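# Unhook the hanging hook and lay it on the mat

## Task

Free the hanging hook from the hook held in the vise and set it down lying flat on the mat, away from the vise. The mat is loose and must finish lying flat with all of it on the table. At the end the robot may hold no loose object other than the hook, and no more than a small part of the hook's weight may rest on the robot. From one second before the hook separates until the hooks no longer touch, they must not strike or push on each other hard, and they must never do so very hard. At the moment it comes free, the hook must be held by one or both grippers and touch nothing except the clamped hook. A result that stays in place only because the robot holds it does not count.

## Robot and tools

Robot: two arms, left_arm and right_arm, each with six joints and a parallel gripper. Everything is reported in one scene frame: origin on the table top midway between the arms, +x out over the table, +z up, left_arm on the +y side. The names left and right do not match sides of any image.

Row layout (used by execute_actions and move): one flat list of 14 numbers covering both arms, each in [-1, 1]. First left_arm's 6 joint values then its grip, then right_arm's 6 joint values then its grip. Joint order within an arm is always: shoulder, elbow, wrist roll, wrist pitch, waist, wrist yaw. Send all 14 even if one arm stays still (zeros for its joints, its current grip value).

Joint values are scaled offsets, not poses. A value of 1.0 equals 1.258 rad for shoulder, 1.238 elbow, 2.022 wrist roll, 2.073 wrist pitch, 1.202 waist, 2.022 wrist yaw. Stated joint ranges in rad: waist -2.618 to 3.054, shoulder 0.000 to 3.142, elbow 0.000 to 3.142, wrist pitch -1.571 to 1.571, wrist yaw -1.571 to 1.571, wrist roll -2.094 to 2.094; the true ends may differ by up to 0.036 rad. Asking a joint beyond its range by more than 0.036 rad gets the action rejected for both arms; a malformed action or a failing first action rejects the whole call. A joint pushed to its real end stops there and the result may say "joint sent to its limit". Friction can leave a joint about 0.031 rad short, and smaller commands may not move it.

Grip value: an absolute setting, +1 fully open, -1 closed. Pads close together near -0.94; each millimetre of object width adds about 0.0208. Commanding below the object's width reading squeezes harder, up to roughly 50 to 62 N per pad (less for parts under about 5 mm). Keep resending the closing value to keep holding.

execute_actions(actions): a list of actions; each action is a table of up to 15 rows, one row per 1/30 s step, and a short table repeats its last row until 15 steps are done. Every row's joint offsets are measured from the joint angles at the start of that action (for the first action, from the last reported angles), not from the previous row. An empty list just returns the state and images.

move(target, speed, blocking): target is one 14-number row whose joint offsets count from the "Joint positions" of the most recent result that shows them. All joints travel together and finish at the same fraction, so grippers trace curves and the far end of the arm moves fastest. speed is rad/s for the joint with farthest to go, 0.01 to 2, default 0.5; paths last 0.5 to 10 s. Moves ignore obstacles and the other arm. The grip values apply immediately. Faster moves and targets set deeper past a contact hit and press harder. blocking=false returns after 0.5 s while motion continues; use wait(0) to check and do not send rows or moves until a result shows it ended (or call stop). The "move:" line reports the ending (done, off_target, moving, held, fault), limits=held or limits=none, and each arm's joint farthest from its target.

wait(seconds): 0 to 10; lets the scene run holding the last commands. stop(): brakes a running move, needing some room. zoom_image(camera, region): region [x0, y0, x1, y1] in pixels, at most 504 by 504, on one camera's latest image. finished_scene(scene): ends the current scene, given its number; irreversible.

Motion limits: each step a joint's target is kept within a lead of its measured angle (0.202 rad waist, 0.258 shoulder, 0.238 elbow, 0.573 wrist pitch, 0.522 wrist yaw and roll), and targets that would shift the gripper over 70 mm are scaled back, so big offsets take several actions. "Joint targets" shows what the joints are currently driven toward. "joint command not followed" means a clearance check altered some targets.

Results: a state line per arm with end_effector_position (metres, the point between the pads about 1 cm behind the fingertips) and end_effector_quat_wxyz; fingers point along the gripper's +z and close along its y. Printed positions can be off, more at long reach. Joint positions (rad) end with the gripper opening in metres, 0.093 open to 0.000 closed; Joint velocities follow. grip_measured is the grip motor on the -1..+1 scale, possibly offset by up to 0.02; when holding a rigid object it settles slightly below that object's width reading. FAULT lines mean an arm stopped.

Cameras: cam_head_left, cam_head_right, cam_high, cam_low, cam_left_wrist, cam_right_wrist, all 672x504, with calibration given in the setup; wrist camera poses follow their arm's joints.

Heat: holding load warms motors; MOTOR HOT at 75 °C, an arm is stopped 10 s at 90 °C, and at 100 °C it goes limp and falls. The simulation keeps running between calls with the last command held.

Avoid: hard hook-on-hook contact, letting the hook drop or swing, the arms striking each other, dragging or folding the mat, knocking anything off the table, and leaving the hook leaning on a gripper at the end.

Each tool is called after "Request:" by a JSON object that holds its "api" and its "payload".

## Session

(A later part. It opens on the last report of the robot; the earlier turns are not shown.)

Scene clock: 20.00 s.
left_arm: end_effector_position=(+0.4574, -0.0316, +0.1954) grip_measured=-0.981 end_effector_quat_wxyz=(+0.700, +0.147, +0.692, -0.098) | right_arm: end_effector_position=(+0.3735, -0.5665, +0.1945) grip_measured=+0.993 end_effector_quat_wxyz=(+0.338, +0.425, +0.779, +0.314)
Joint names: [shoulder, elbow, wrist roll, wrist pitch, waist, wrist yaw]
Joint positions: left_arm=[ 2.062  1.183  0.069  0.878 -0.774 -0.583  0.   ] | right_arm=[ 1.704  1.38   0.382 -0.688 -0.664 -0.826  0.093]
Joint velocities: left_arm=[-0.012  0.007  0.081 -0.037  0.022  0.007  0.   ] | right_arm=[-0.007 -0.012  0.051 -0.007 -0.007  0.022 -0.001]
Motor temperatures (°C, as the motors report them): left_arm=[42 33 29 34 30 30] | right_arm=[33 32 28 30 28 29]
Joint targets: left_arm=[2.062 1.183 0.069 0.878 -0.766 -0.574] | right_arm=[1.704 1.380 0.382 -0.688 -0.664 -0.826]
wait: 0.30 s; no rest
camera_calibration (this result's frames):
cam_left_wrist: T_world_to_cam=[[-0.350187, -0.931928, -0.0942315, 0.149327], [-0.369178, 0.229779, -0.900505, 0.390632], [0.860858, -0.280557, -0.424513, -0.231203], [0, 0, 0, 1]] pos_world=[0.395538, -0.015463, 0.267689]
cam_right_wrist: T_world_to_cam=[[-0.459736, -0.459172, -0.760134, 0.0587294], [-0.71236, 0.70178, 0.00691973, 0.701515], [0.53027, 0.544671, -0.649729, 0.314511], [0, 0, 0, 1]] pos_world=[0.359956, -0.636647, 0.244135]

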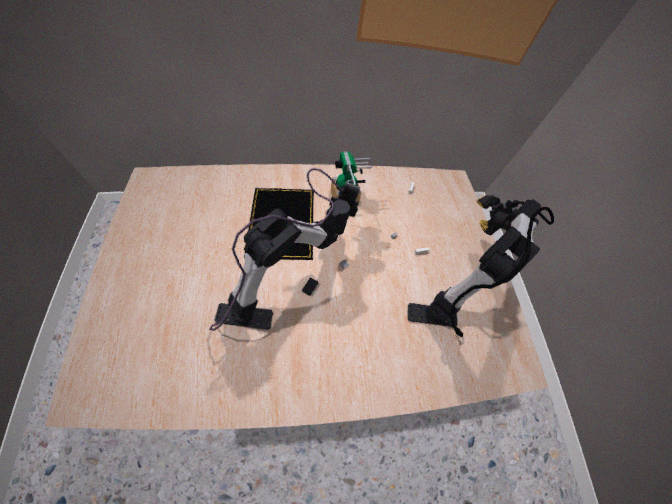

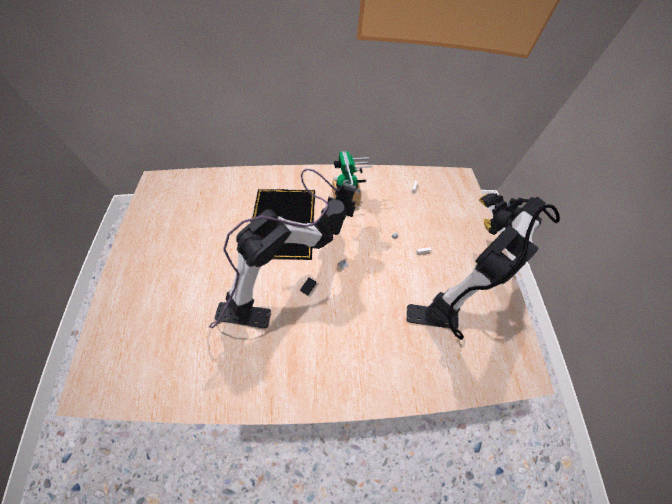

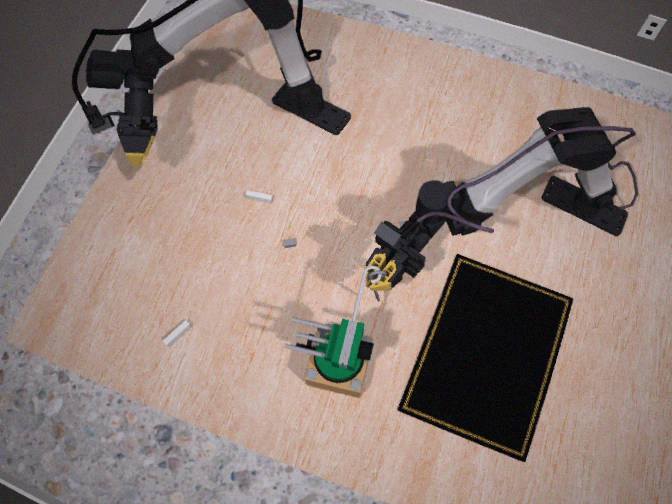

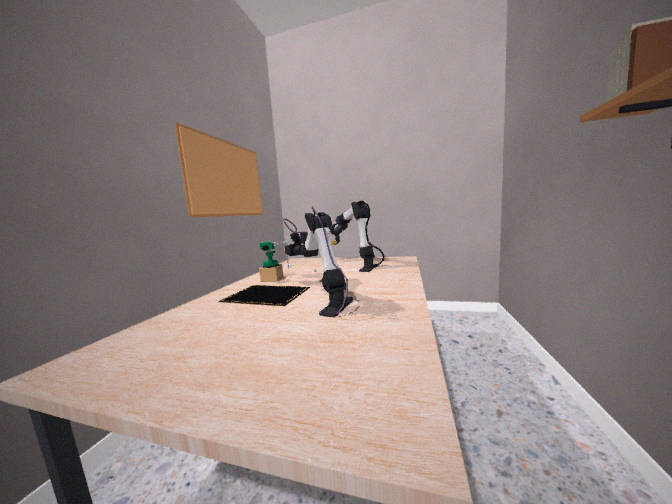

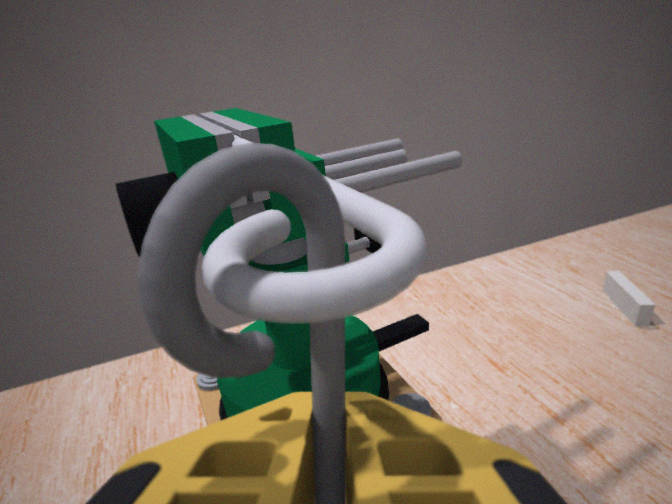

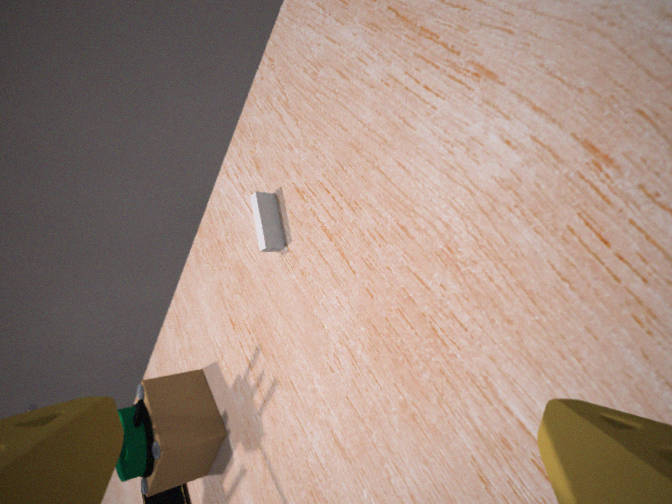

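Request:
{"api": "move", "payload": {"target": [0,0,0,0,0.0215,0.030,-1,0,0,0,0,0,0,1], "speed": 0.09}}

Request:
{"api": "zoom_image", "payload": {"camera": "cam_high", "region": [352,258,397,303]}}

Scene clock: 21.37 s.
left_arm: end_effector_position=(+0.4615, -0.0324, +0.1954) grip_measured=-0.981 end_effector_quat_wxyz=(+0.698, +0.159, +0.689, -0.110) | right_arm: end_effector_position=(+0.3735, -0.5665, +0.1945) grip_measured=+0.993 end_effector_quat_wxyz=(+0.338, +0.425, +0.779, +0.314)
Joint names: [shoulder, elbow, wrist roll, wrist pitch, waist, wrist yaw]
Joint positions: left_arm=[ 2.062  1.183  0.069  0.878 -0.755 -0.53   0.   ] | right_arm=[ 1.704  1.38   0.382 -0.688 -0.664 -0.826  0.093]
Joint velocities: left_arm=[-0.027 -0.002 -0.007 -0.037 -0.012 -0.081  0.   ] | right_arm=[ 0.002 -0.007  0.022 -0.037 -0.007  0.066 -0.001]
Motor temperatures (°C, as the motors report them): left_arm=[43 33 29 34 30 30] | right_arm=[34 32 28 30 28 29]
Joint targets: left_arm=[2.062 1.183 0.069 0.878 -0.748 -0.523] | right_arm=[1.704 1.380 0.382 -0.688 -0.664 -0.826]
move: done; limits=none; left_arm: farthest joint: the wrist yaw, 0.008 radians from its target (0.060 radians at the start); right_arm: farthest joint: the waist, 0.000 radians from its target (0.000 radians at the start)
camera_calibration (this result's frames):
cam_left_wrist: T_world_to_cam=[[-0.382328, -0.919217, -0.0941557, 0.165223], [-0.361045, 0.242406, -0.900492, 0.38896], [0.850571, -0.310289, -0.424558, -0.231129], [0, 0, 0, 1]] pos_world=[0.400193, -0.0141274, 0.267684]
cam_right_wrist: T_world_to_cam=[[-0.459736, -0.459172, -0.760134, 0.0587294], [-0.71236, 0.70178, 0.00691973, 0.701515], [0.53027, 0.544671, -0.649729, 0.314511], [0, 0, 0, 1]] pos_world=[0.359956, -0.636647, 0.244135]

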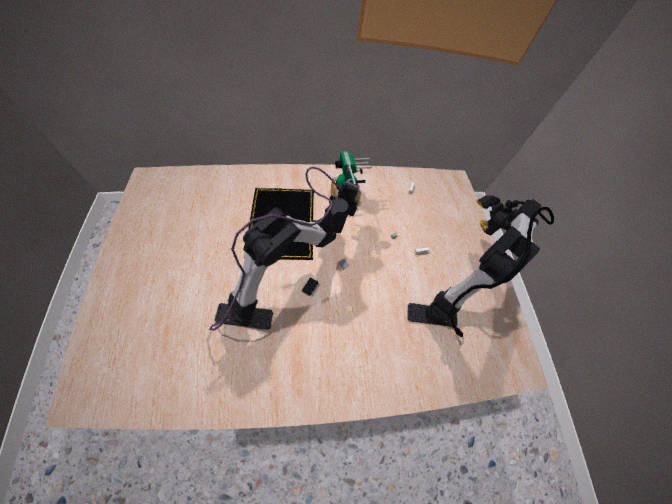

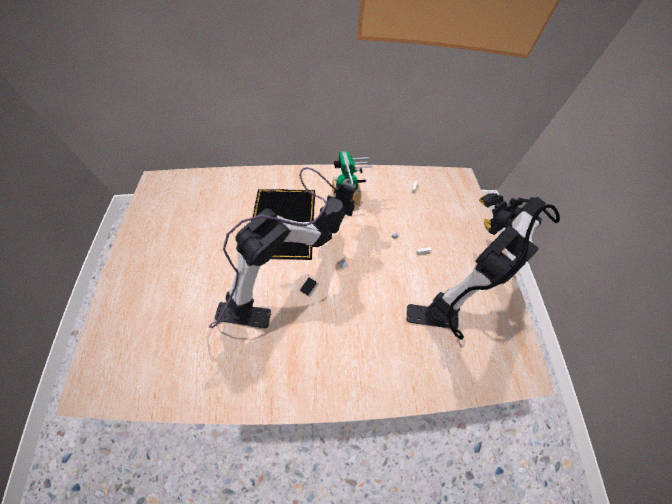

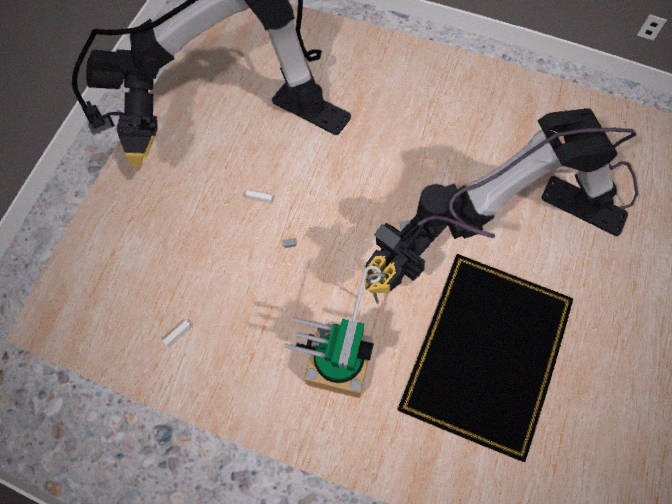

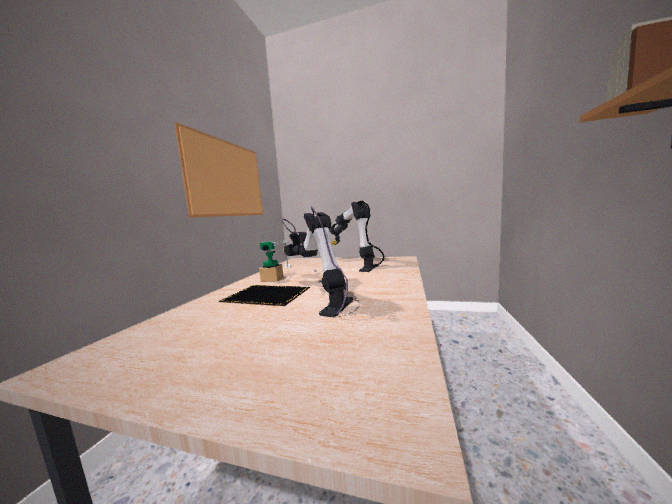

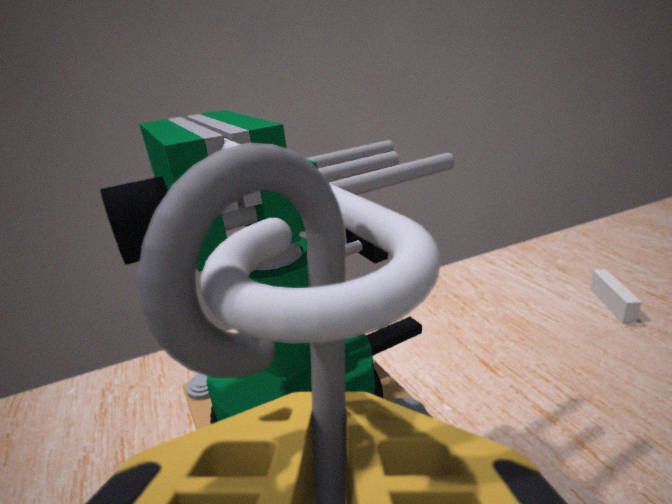

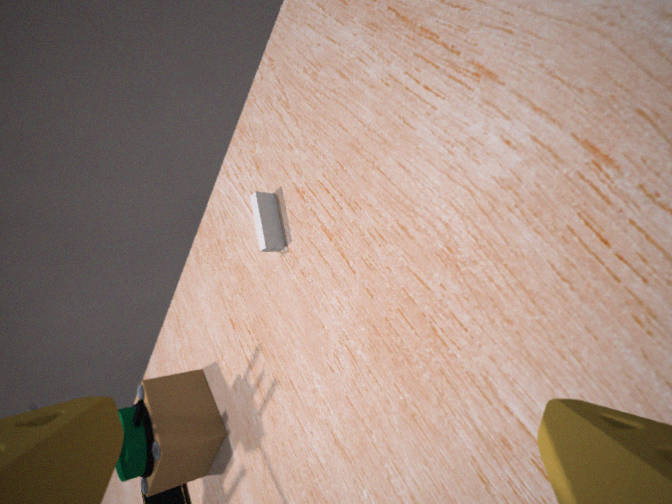

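Region (352, 258, 397, 303) of cam_high's 672x504 image, scaled by 11.200, with more detail than that image has.

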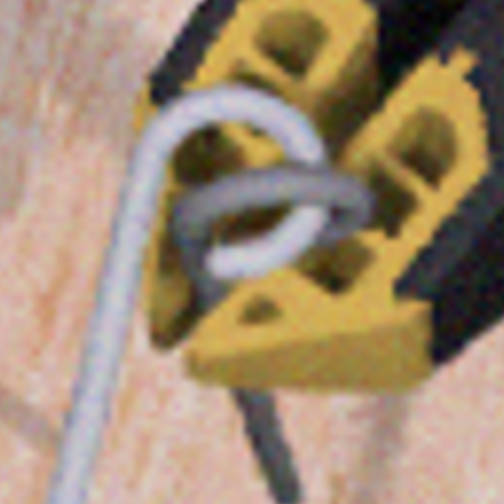

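Request:
{"api": "execute_actions", "payload": {"actions": [[[0,0,0,0,0.006,0.007,-1,0,0,0,0,0,0,1],[0,0,0,0,0.006,0.010,-1,0,0,0,0,0,0,1],[0,0,0,0,0.008,0.013,-1,0,0,0,0,0,0,1],[0,0,0,0,0.010,0.0155,-1,0,0,0,0,0,0,1],[0,0,0,0,0.0117,0.0185,-1,0,0,0,0,0,0,1],[0,0,0,0,0.0136,0.0215,-1,0,0,0,0,0,0,1],[0,0,0,0,0.0155,0.024,-1,0,0,0,0,0,0,1],[0,0,0,0,0.0173,0.027,-1,0,0,0,0,0,0,1],[0,0,0,0,0.0192,0.030,-1,0,0,0,0,0,0,1],[0,0,0,0,0.0211,0.033,-1,0,0,0,0,0,0,1],[0,0,0,0,0.023,0.036,-1,0,0,0,0,0,0,1],[0,0,0,0,0.025,0.0387,-1,0,0,0,0,0,0,1],[0,0,0,0,0.0268,0.0415,-1,0,0,0,0,0,0,1],[0,0,0,0,0.0286,0.0415,-1,0,0,0,0,0,0,1],[0,0,0,0,0.0305,0.0415,-1,0,0,0,0,0,0,1]]]}}

Request:
{"api": "wait", "payload": {"seconds": 0.3}}

Request:
{"api": "zoom_image", "payload": {"camera": "cam_high", "region": [352,258,397,303]}}

Scene clock: 22.47 s.
left_arm: end_effector_position=(+0.4672, -0.0317, +0.1954) grip_measured=-0.981 end_effector_quat_wxyz=(+0.696, +0.172, +0.686, -0.123) | right_arm: end_effector_position=(+0.3735, -0.5665, +0.1945) grip_measured=+0.993 end_effector_quat_wxyz=(+0.338, +0.425, +0.779, +0.314)
Joint names: [shoulder, elbow, wrist roll, wrist pitch, waist, wrist yaw]
Joint positions: left_arm=[ 2.062  1.183  0.069  0.878 -0.731 -0.468  0.   ] | right_arm=[ 1.704  1.38   0.382 -0.688 -0.664 -0.826  0.093]
Joint velocities: left_arm=[-0.007 -0.002 -0.037  0.007  0.085  0.125  0.   ] | right_arm=[-0.017 -0.007  0.022 -0.051  0.012 -0.007 -0.   ]
Motor temperatures (°C, as the motors report them): left_arm=[43 34 29 34 30 30] | right_arm=[34 32 28 30 28 29]
Joint targets: left_arm=[2.062 1.183 0.069 0.878 -0.718 -0.446] | right_arm=[1.704 1.380 0.382 -0.688 -0.664 -0.826]
camera_calibration (this result's frames):
cam_left_wrist: T_world_to_cam=[[-0.416425, -0.904291, -0.0940638, 0.184424], [-0.351808, 0.255674, -0.900479, 0.386954], [0.838344, -0.341889, -0.424606, -0.231066], [0, 0, 0, 1]] pos_world=[0.406645, -0.0111606, 0.26768]
cam_right_wrist: T_world_to_cam=[[-0.459736, -0.459172, -0.760134, 0.0587294], [-0.71236, 0.70178, 0.00691973, 0.701515], [0.53027, 0.544671, -0.649729, 0.314511], [0, 0, 0, 1]] pos_world=[0.359956, -0.636647, 0.244135]

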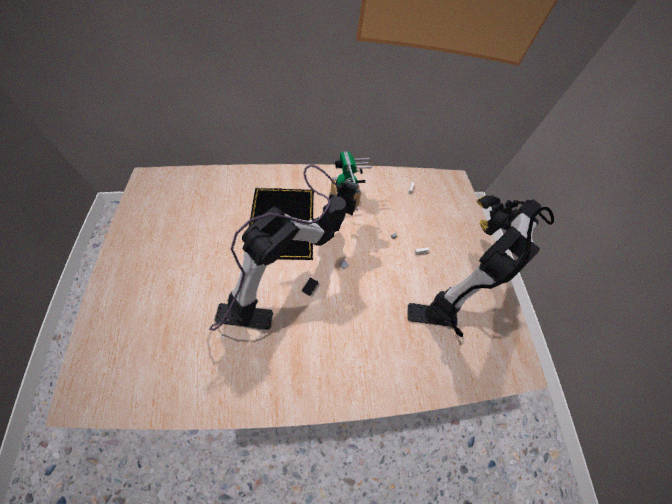

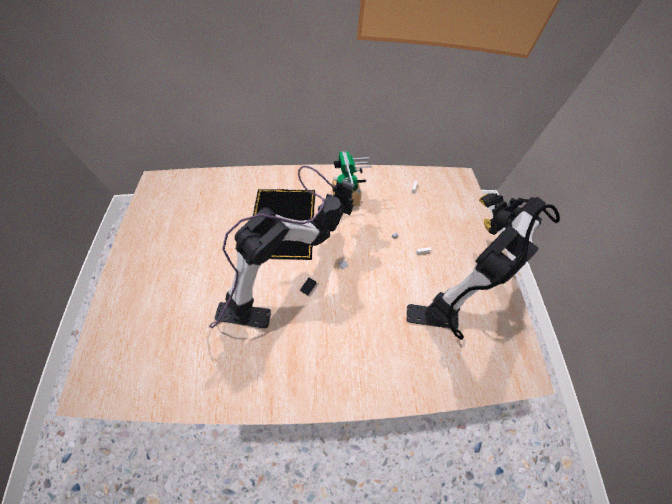

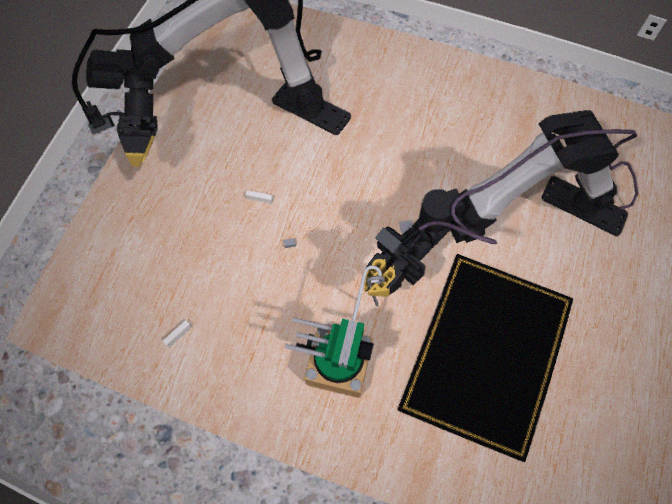

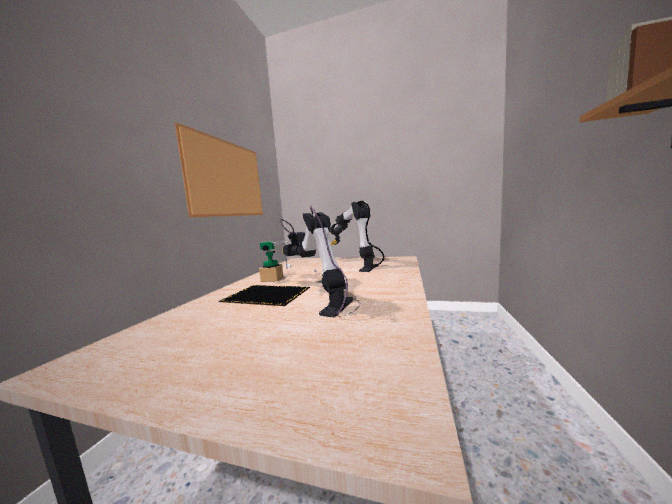

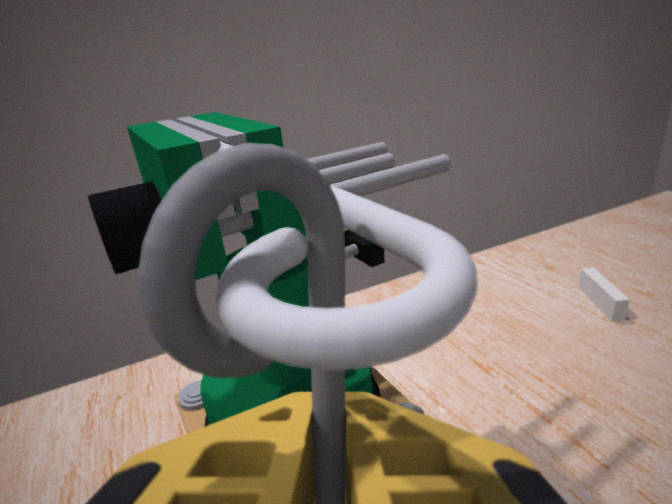

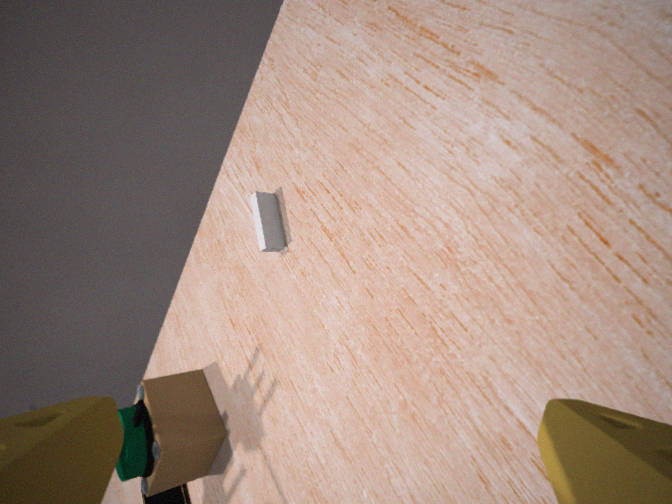

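Scene clock: 22.77 s.
left_arm: end_effector_position=(+0.4684, -0.0314, +0.1954) grip_measured=-0.981 end_effector_quat_wxyz=(+0.695, +0.175, +0.686, -0.126) | right_arm: end_effector_position=(+0.3735, -0.5665, +0.1945) grip_measured=+0.993 end_effector_quat_wxyz=(+0.338, +0.425, +0.779, +0.314)
Joint names: [shoulder, elbow, wrist roll, wrist pitch, waist, wrist yaw]
Joint positions: left_arm=[ 2.062  1.183  0.069  0.878 -0.725 -0.455  0.   ] | right_arm=[ 1.704  1.38   0.382 -0.688 -0.664 -0.826  0.093]
Joint velocities: left_arm=[-0.007 -0.002 -0.051 -0.007  0.007 -0.007  0.   ] | right_arm=[ 0.007 -0.007 -0.066  0.022 -0.007 -0.037 -0.001]
Motor temperatures (°C, as the motors report them): left_arm=[43 34 29 34 30 30] | right_arm=[34 32 28 30 28 29]
Joint targets: left_arm=[2.062 1.183 0.069 0.878 -0.719 -0.446] | right_arm=[1.704 1.380 0.382 -0.688 -0.664 -0.826]
wait: 0.30 s; no rest
camera_calibration (this result's frames):
cam_left_wrist: T_world_to_cam=[[-0.42297, -0.90125, -0.0940448, 0.188377], [-0.34996, 0.258206, -0.900476, 0.386523], [0.835837, -0.347962, -0.424615, -0.231014], [0, 0, 0, 1]] pos_world=[0.408036, -0.010412, 0.267679]
cam_right_wrist: T_world_to_cam=[[-0.459736, -0.459172, -0.760134, 0.0587294], [-0.71236, 0.70178, 0.00691973, 0.701515], [0.53027, 0.544671, -0.649729, 0.314511], [0, 0, 0, 1]] pos_world=[0.359956, -0.636647, 0.244135]

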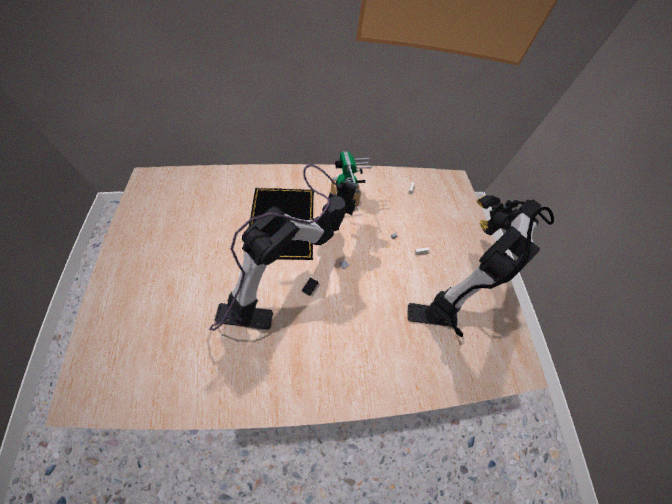

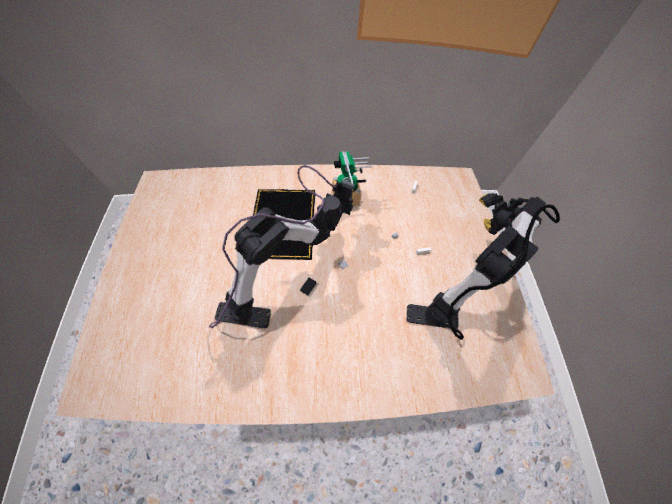

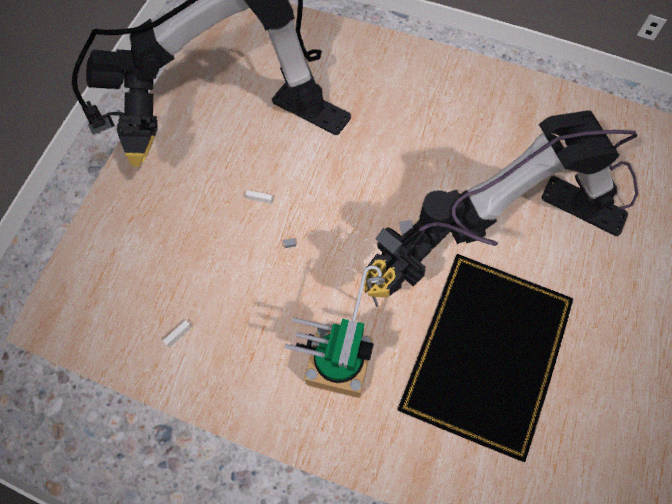

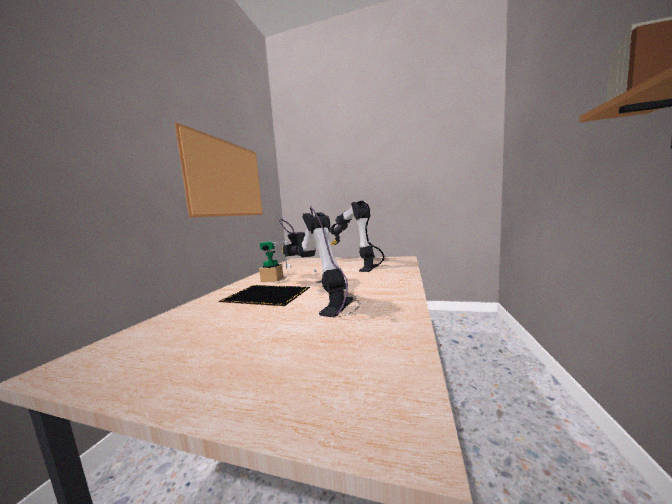

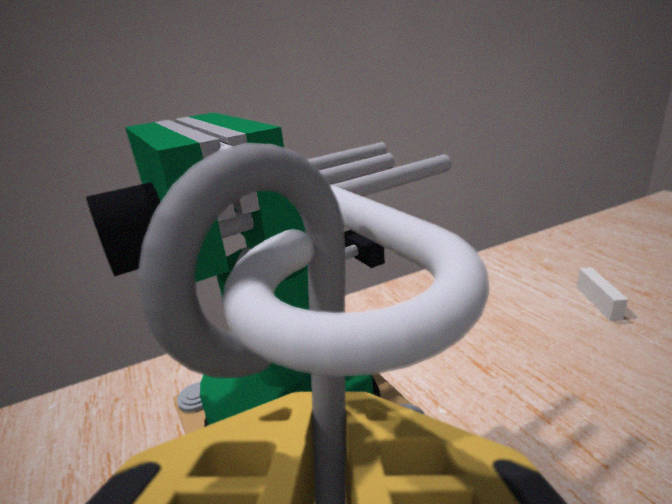

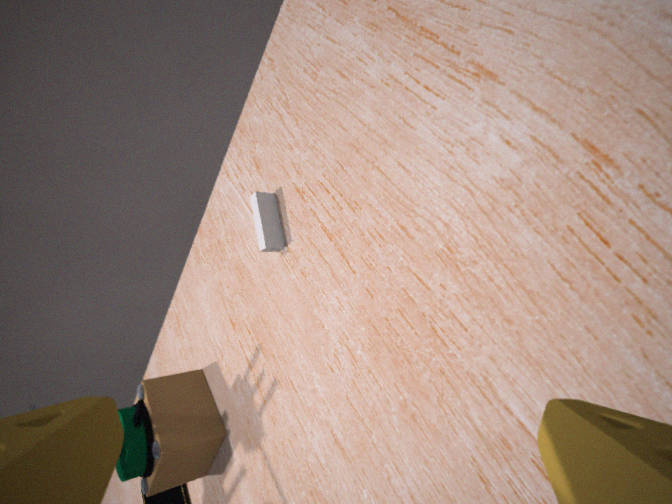

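Region (352, 258, 397, 303) of cam_high's 672x504 image, scaled by 11.200, with more detail than that image has.

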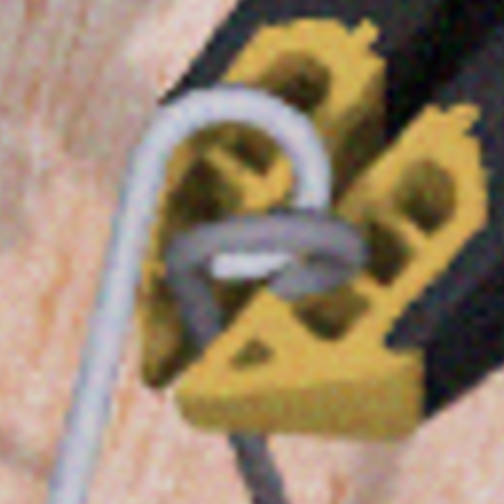

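Request:
{"api": "move", "payload": {"target": [0,0,0,0,0.041,0.058,-1,0,0,0,0,0,0,1], "speed": 0.14}}

Request:
{"api": "zoom_image", "payload": {"camera": "cam_high", "region": [352,258,397,303]}}

Scene clock: 24.33 s.
left_arm: end_effector_position=(+0.4770, -0.0298, +0.1954) grip_measured=-0.981 end_effector_quat_wxyz=(+0.691, +0.197, +0.680, -0.149) | right_arm: end_effector_position=(+0.3735, -0.5665, +0.1945) grip_measured=+0.993 end_effector_quat_wxyz=(+0.338, +0.425, +0.779, +0.314)
Joint names: [shoulder, elbow, wrist roll, wrist pitch, waist, wrist yaw]
Joint positions: left_arm=[ 2.062  1.183  0.069  0.878 -0.682 -0.345  0.   ] | right_arm=[ 1.704  1.38   0.382 -0.688 -0.664 -0.826  0.093]
Joint velocities: left_arm=[-0.017 -0.012 -0.037  0.022 -0.007  0.007  0.   ] | right_arm=[-0.012 -0.017 -0.095 -0.051 -0.002  0.051 -0.   ]
Motor temperatures (°C, as the motors report them): left_arm=[44 34 29 35 30 30] | right_arm=[34 32 28 30 28 29]
Joint targets: left_arm=[2.062 1.183 0.069 0.878 -0.676 -0.338] | right_arm=[1.704 1.380 0.382 -0.688 -0.664 -0.826]
move: done; limits=none; left_arm: farthest joint: the wrist yaw, 0.008 radians from its target (0.116 radians at the start); right_arm: farthest joint: the waist, 0.000 radians from its target (0.000 radians at the start)
camera_calibration (this result's frames):
cam_left_wrist: T_world_to_cam=[[-0.482495, -0.870854, -0.0938748, 0.222718], [-0.331979, 0.280998, -0.900461, 0.381218], [0.810549, -0.403303, -0.424685, -0.227245], [0, 0, 0, 1]] pos_world=[0.41821, -0.00481554, 0.267672]
cam_right_wrist: T_world_to_cam=[[-0.459736, -0.459172, -0.760134, 0.0587294], [-0.71236, 0.70178, 0.00691973, 0.701515], [0.53027, 0.544671, -0.649729, 0.314511], [0, 0, 0, 1]] pos_world=[0.359956, -0.636647, 0.244135]

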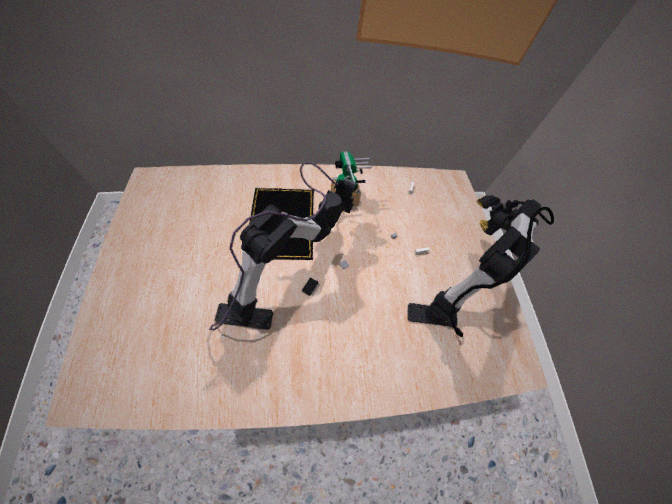

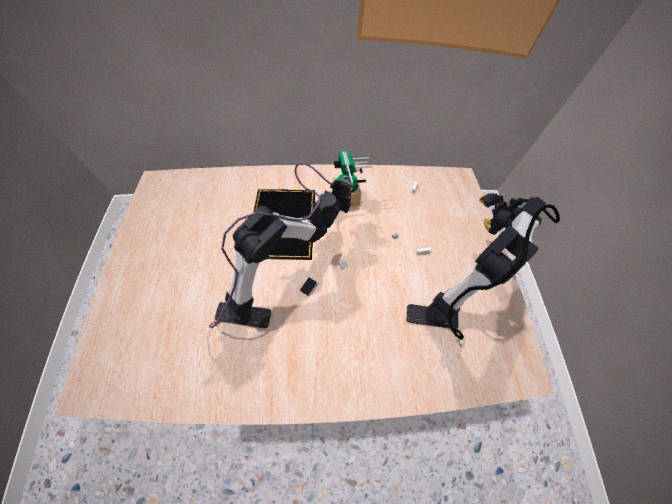

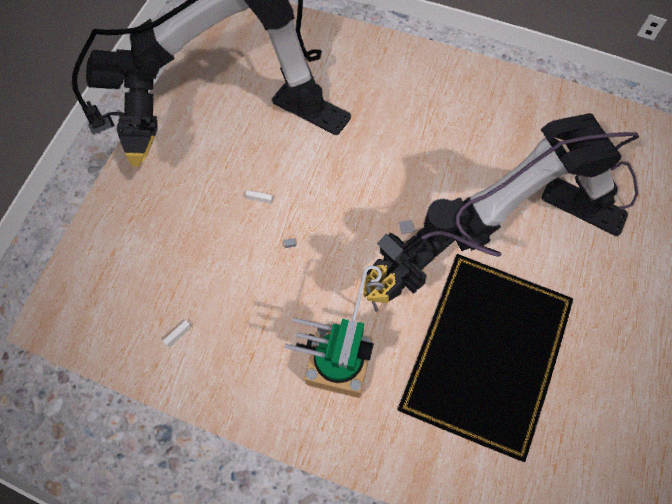

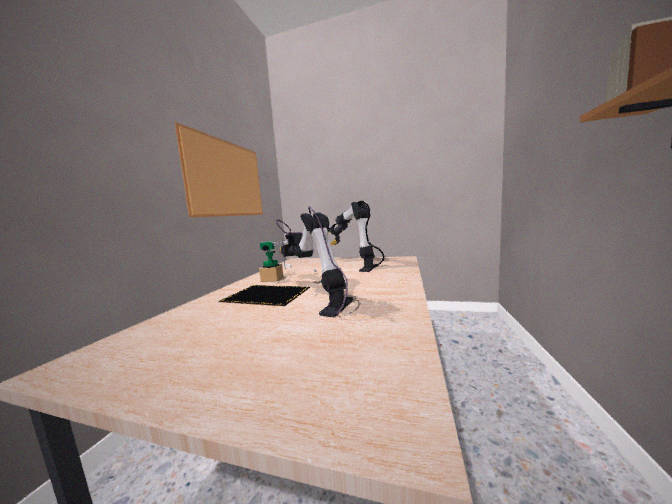

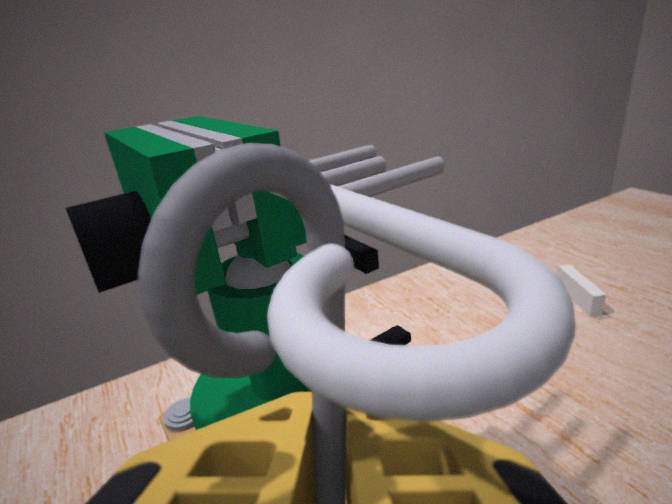

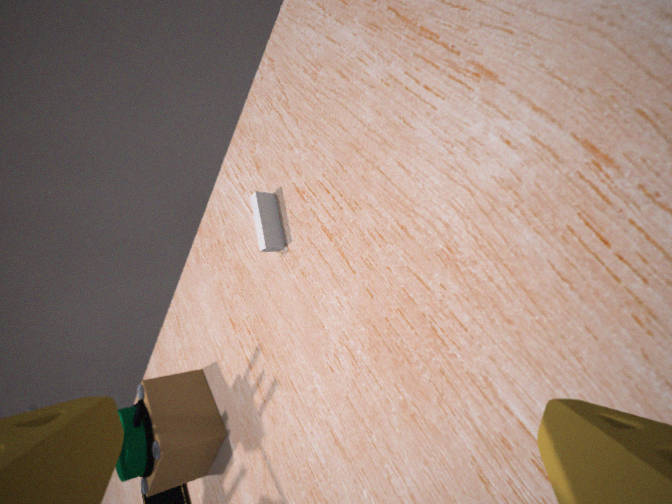

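Region (352, 258, 397, 303) of cam_high's 672x504 image, scaled by 11.200, with more detail than that image has.

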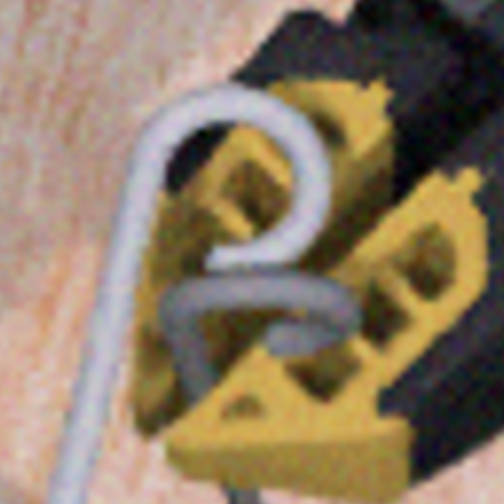

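Free. Swing away.

Request:
{"api": "move", "payload": {"target": [0,0,0,0,0.09,-0.15,-1,0,0,0,0,0,0,1], "speed": 0.25}}

Scene clock: 26.27 s.
left_arm: end_effector_position=(+0.5273, +0.0645, +0.1954) grip_measured=-0.981 end_effector_quat_wxyz=(+0.707, +0.059, +0.705, -0.009) | right_arm: end_effector_position=(+0.3735, -0.5665, +0.1945) grip_measured=+0.993 end_effector_quat_wxyz=(+0.338, +0.425, +0.779, +0.314)
Joint names: [shoulder, elbow, wrist roll, wrist pitch, waist, wrist yaw]
Joint positions: left_arm=[ 2.062  1.183  0.069  0.878 -0.579 -0.641  0.   ] | right_arm=[ 1.704  1.38   0.382 -0.688 -0.664 -0.826  0.093]
Joint velocities: left_arm=[-0.002  0.017 -0.037 -0.066  0.012  0.037  0.   ] | right_arm=[-0.007 -0.012  0.022 -0.022  0.007  0.066 -0.001]
Motor temperatures (°C, as the motors report them): left_arm=[44 34 29 35 30 30] | right_arm=[34 32 28 30 28 29]
Joint targets: left_arm=[2.062 1.183 0.069 0.878 -0.574 -0.649] | right_arm=[1.704 1.380 0.382 -0.688 -0.664 -0.826]
move: done; limits=none; left_arm: farthest joint: the wrist yaw, 0.007 radians from its target (0.303 radians at the start); right_arm: farthest joint: the waist, 0.000 radians from its target (0.000 radians at the start)
camera_calibration (this result's frames):
cam_left_wrist: T_world_to_cam=[[-0.106599, -0.989819, -0.0943115, 0.138654], [-0.414774, 0.130473, -0.900522, 0.424821], [0.903659, -0.056877, -0.42446, -0.301424], [0, 0, 0, 1]] pos_world=[0.46337, 0.0646708, 0.267694]
cam_right_wrist: T_world_to_cam=[[-0.459736, -0.459172, -0.760134, 0.0587294], [-0.71236, 0.70178, 0.00691973, 0.701515], [0.53027, 0.544671, -0.649729, 0.314511], [0, 0, 0, 1]] pos_world=[0.359956, -0.636647, 0.244135]

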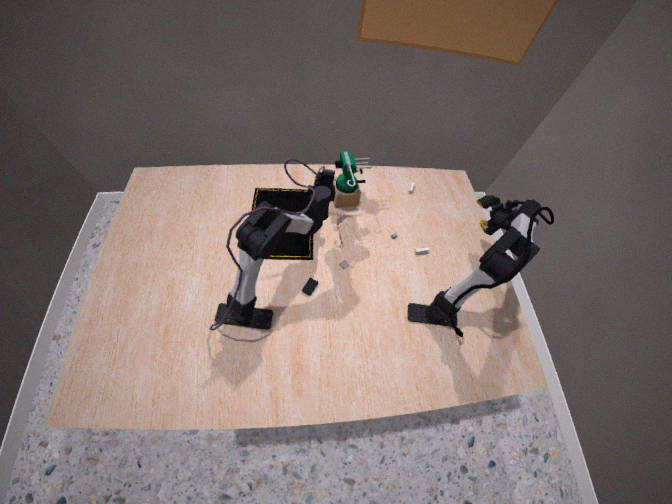

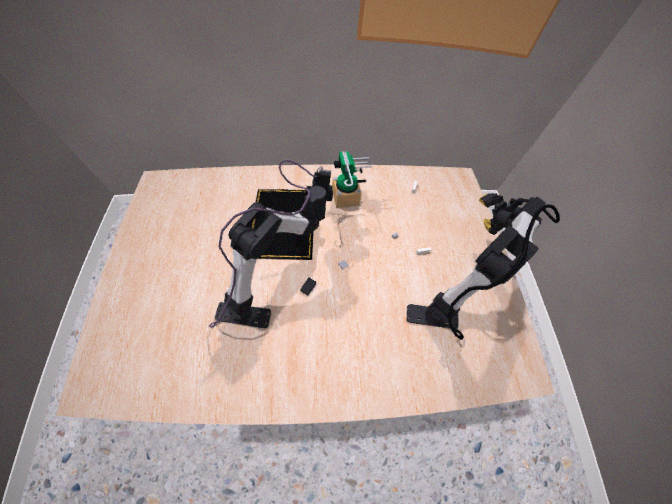

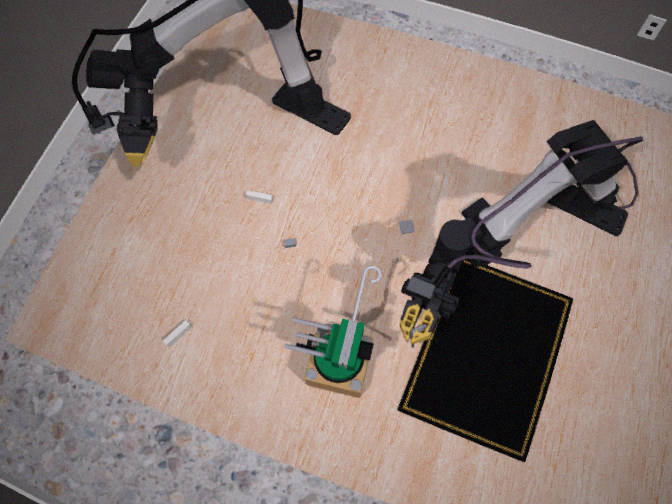

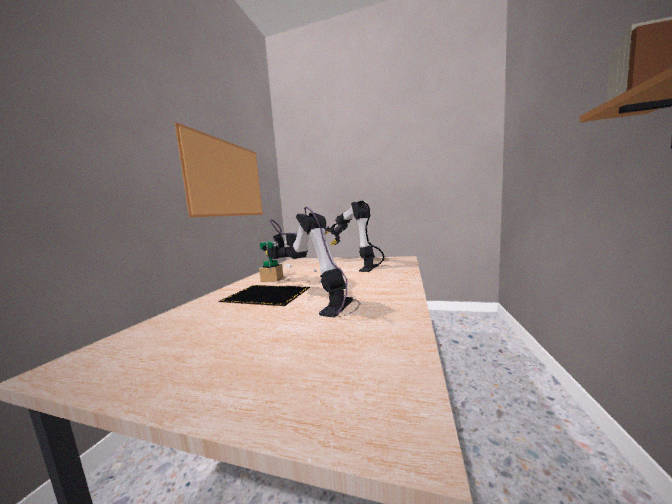

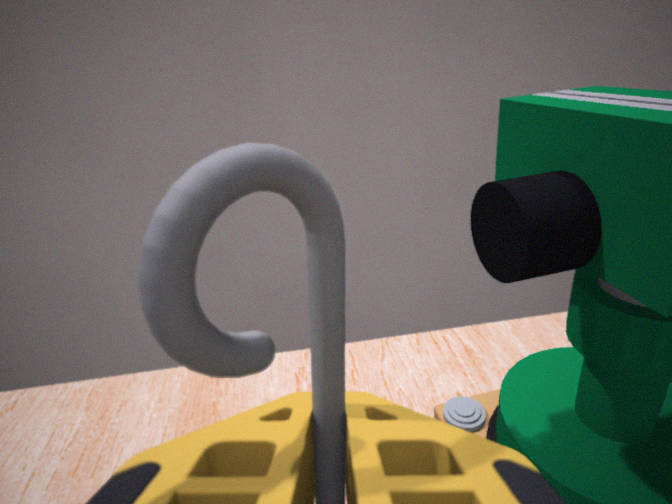

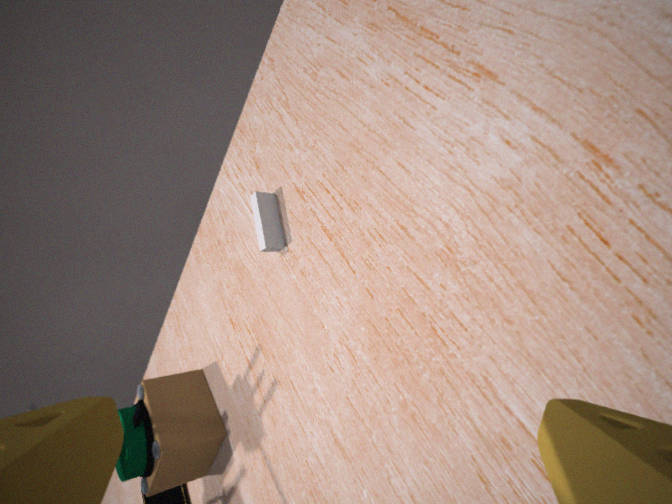

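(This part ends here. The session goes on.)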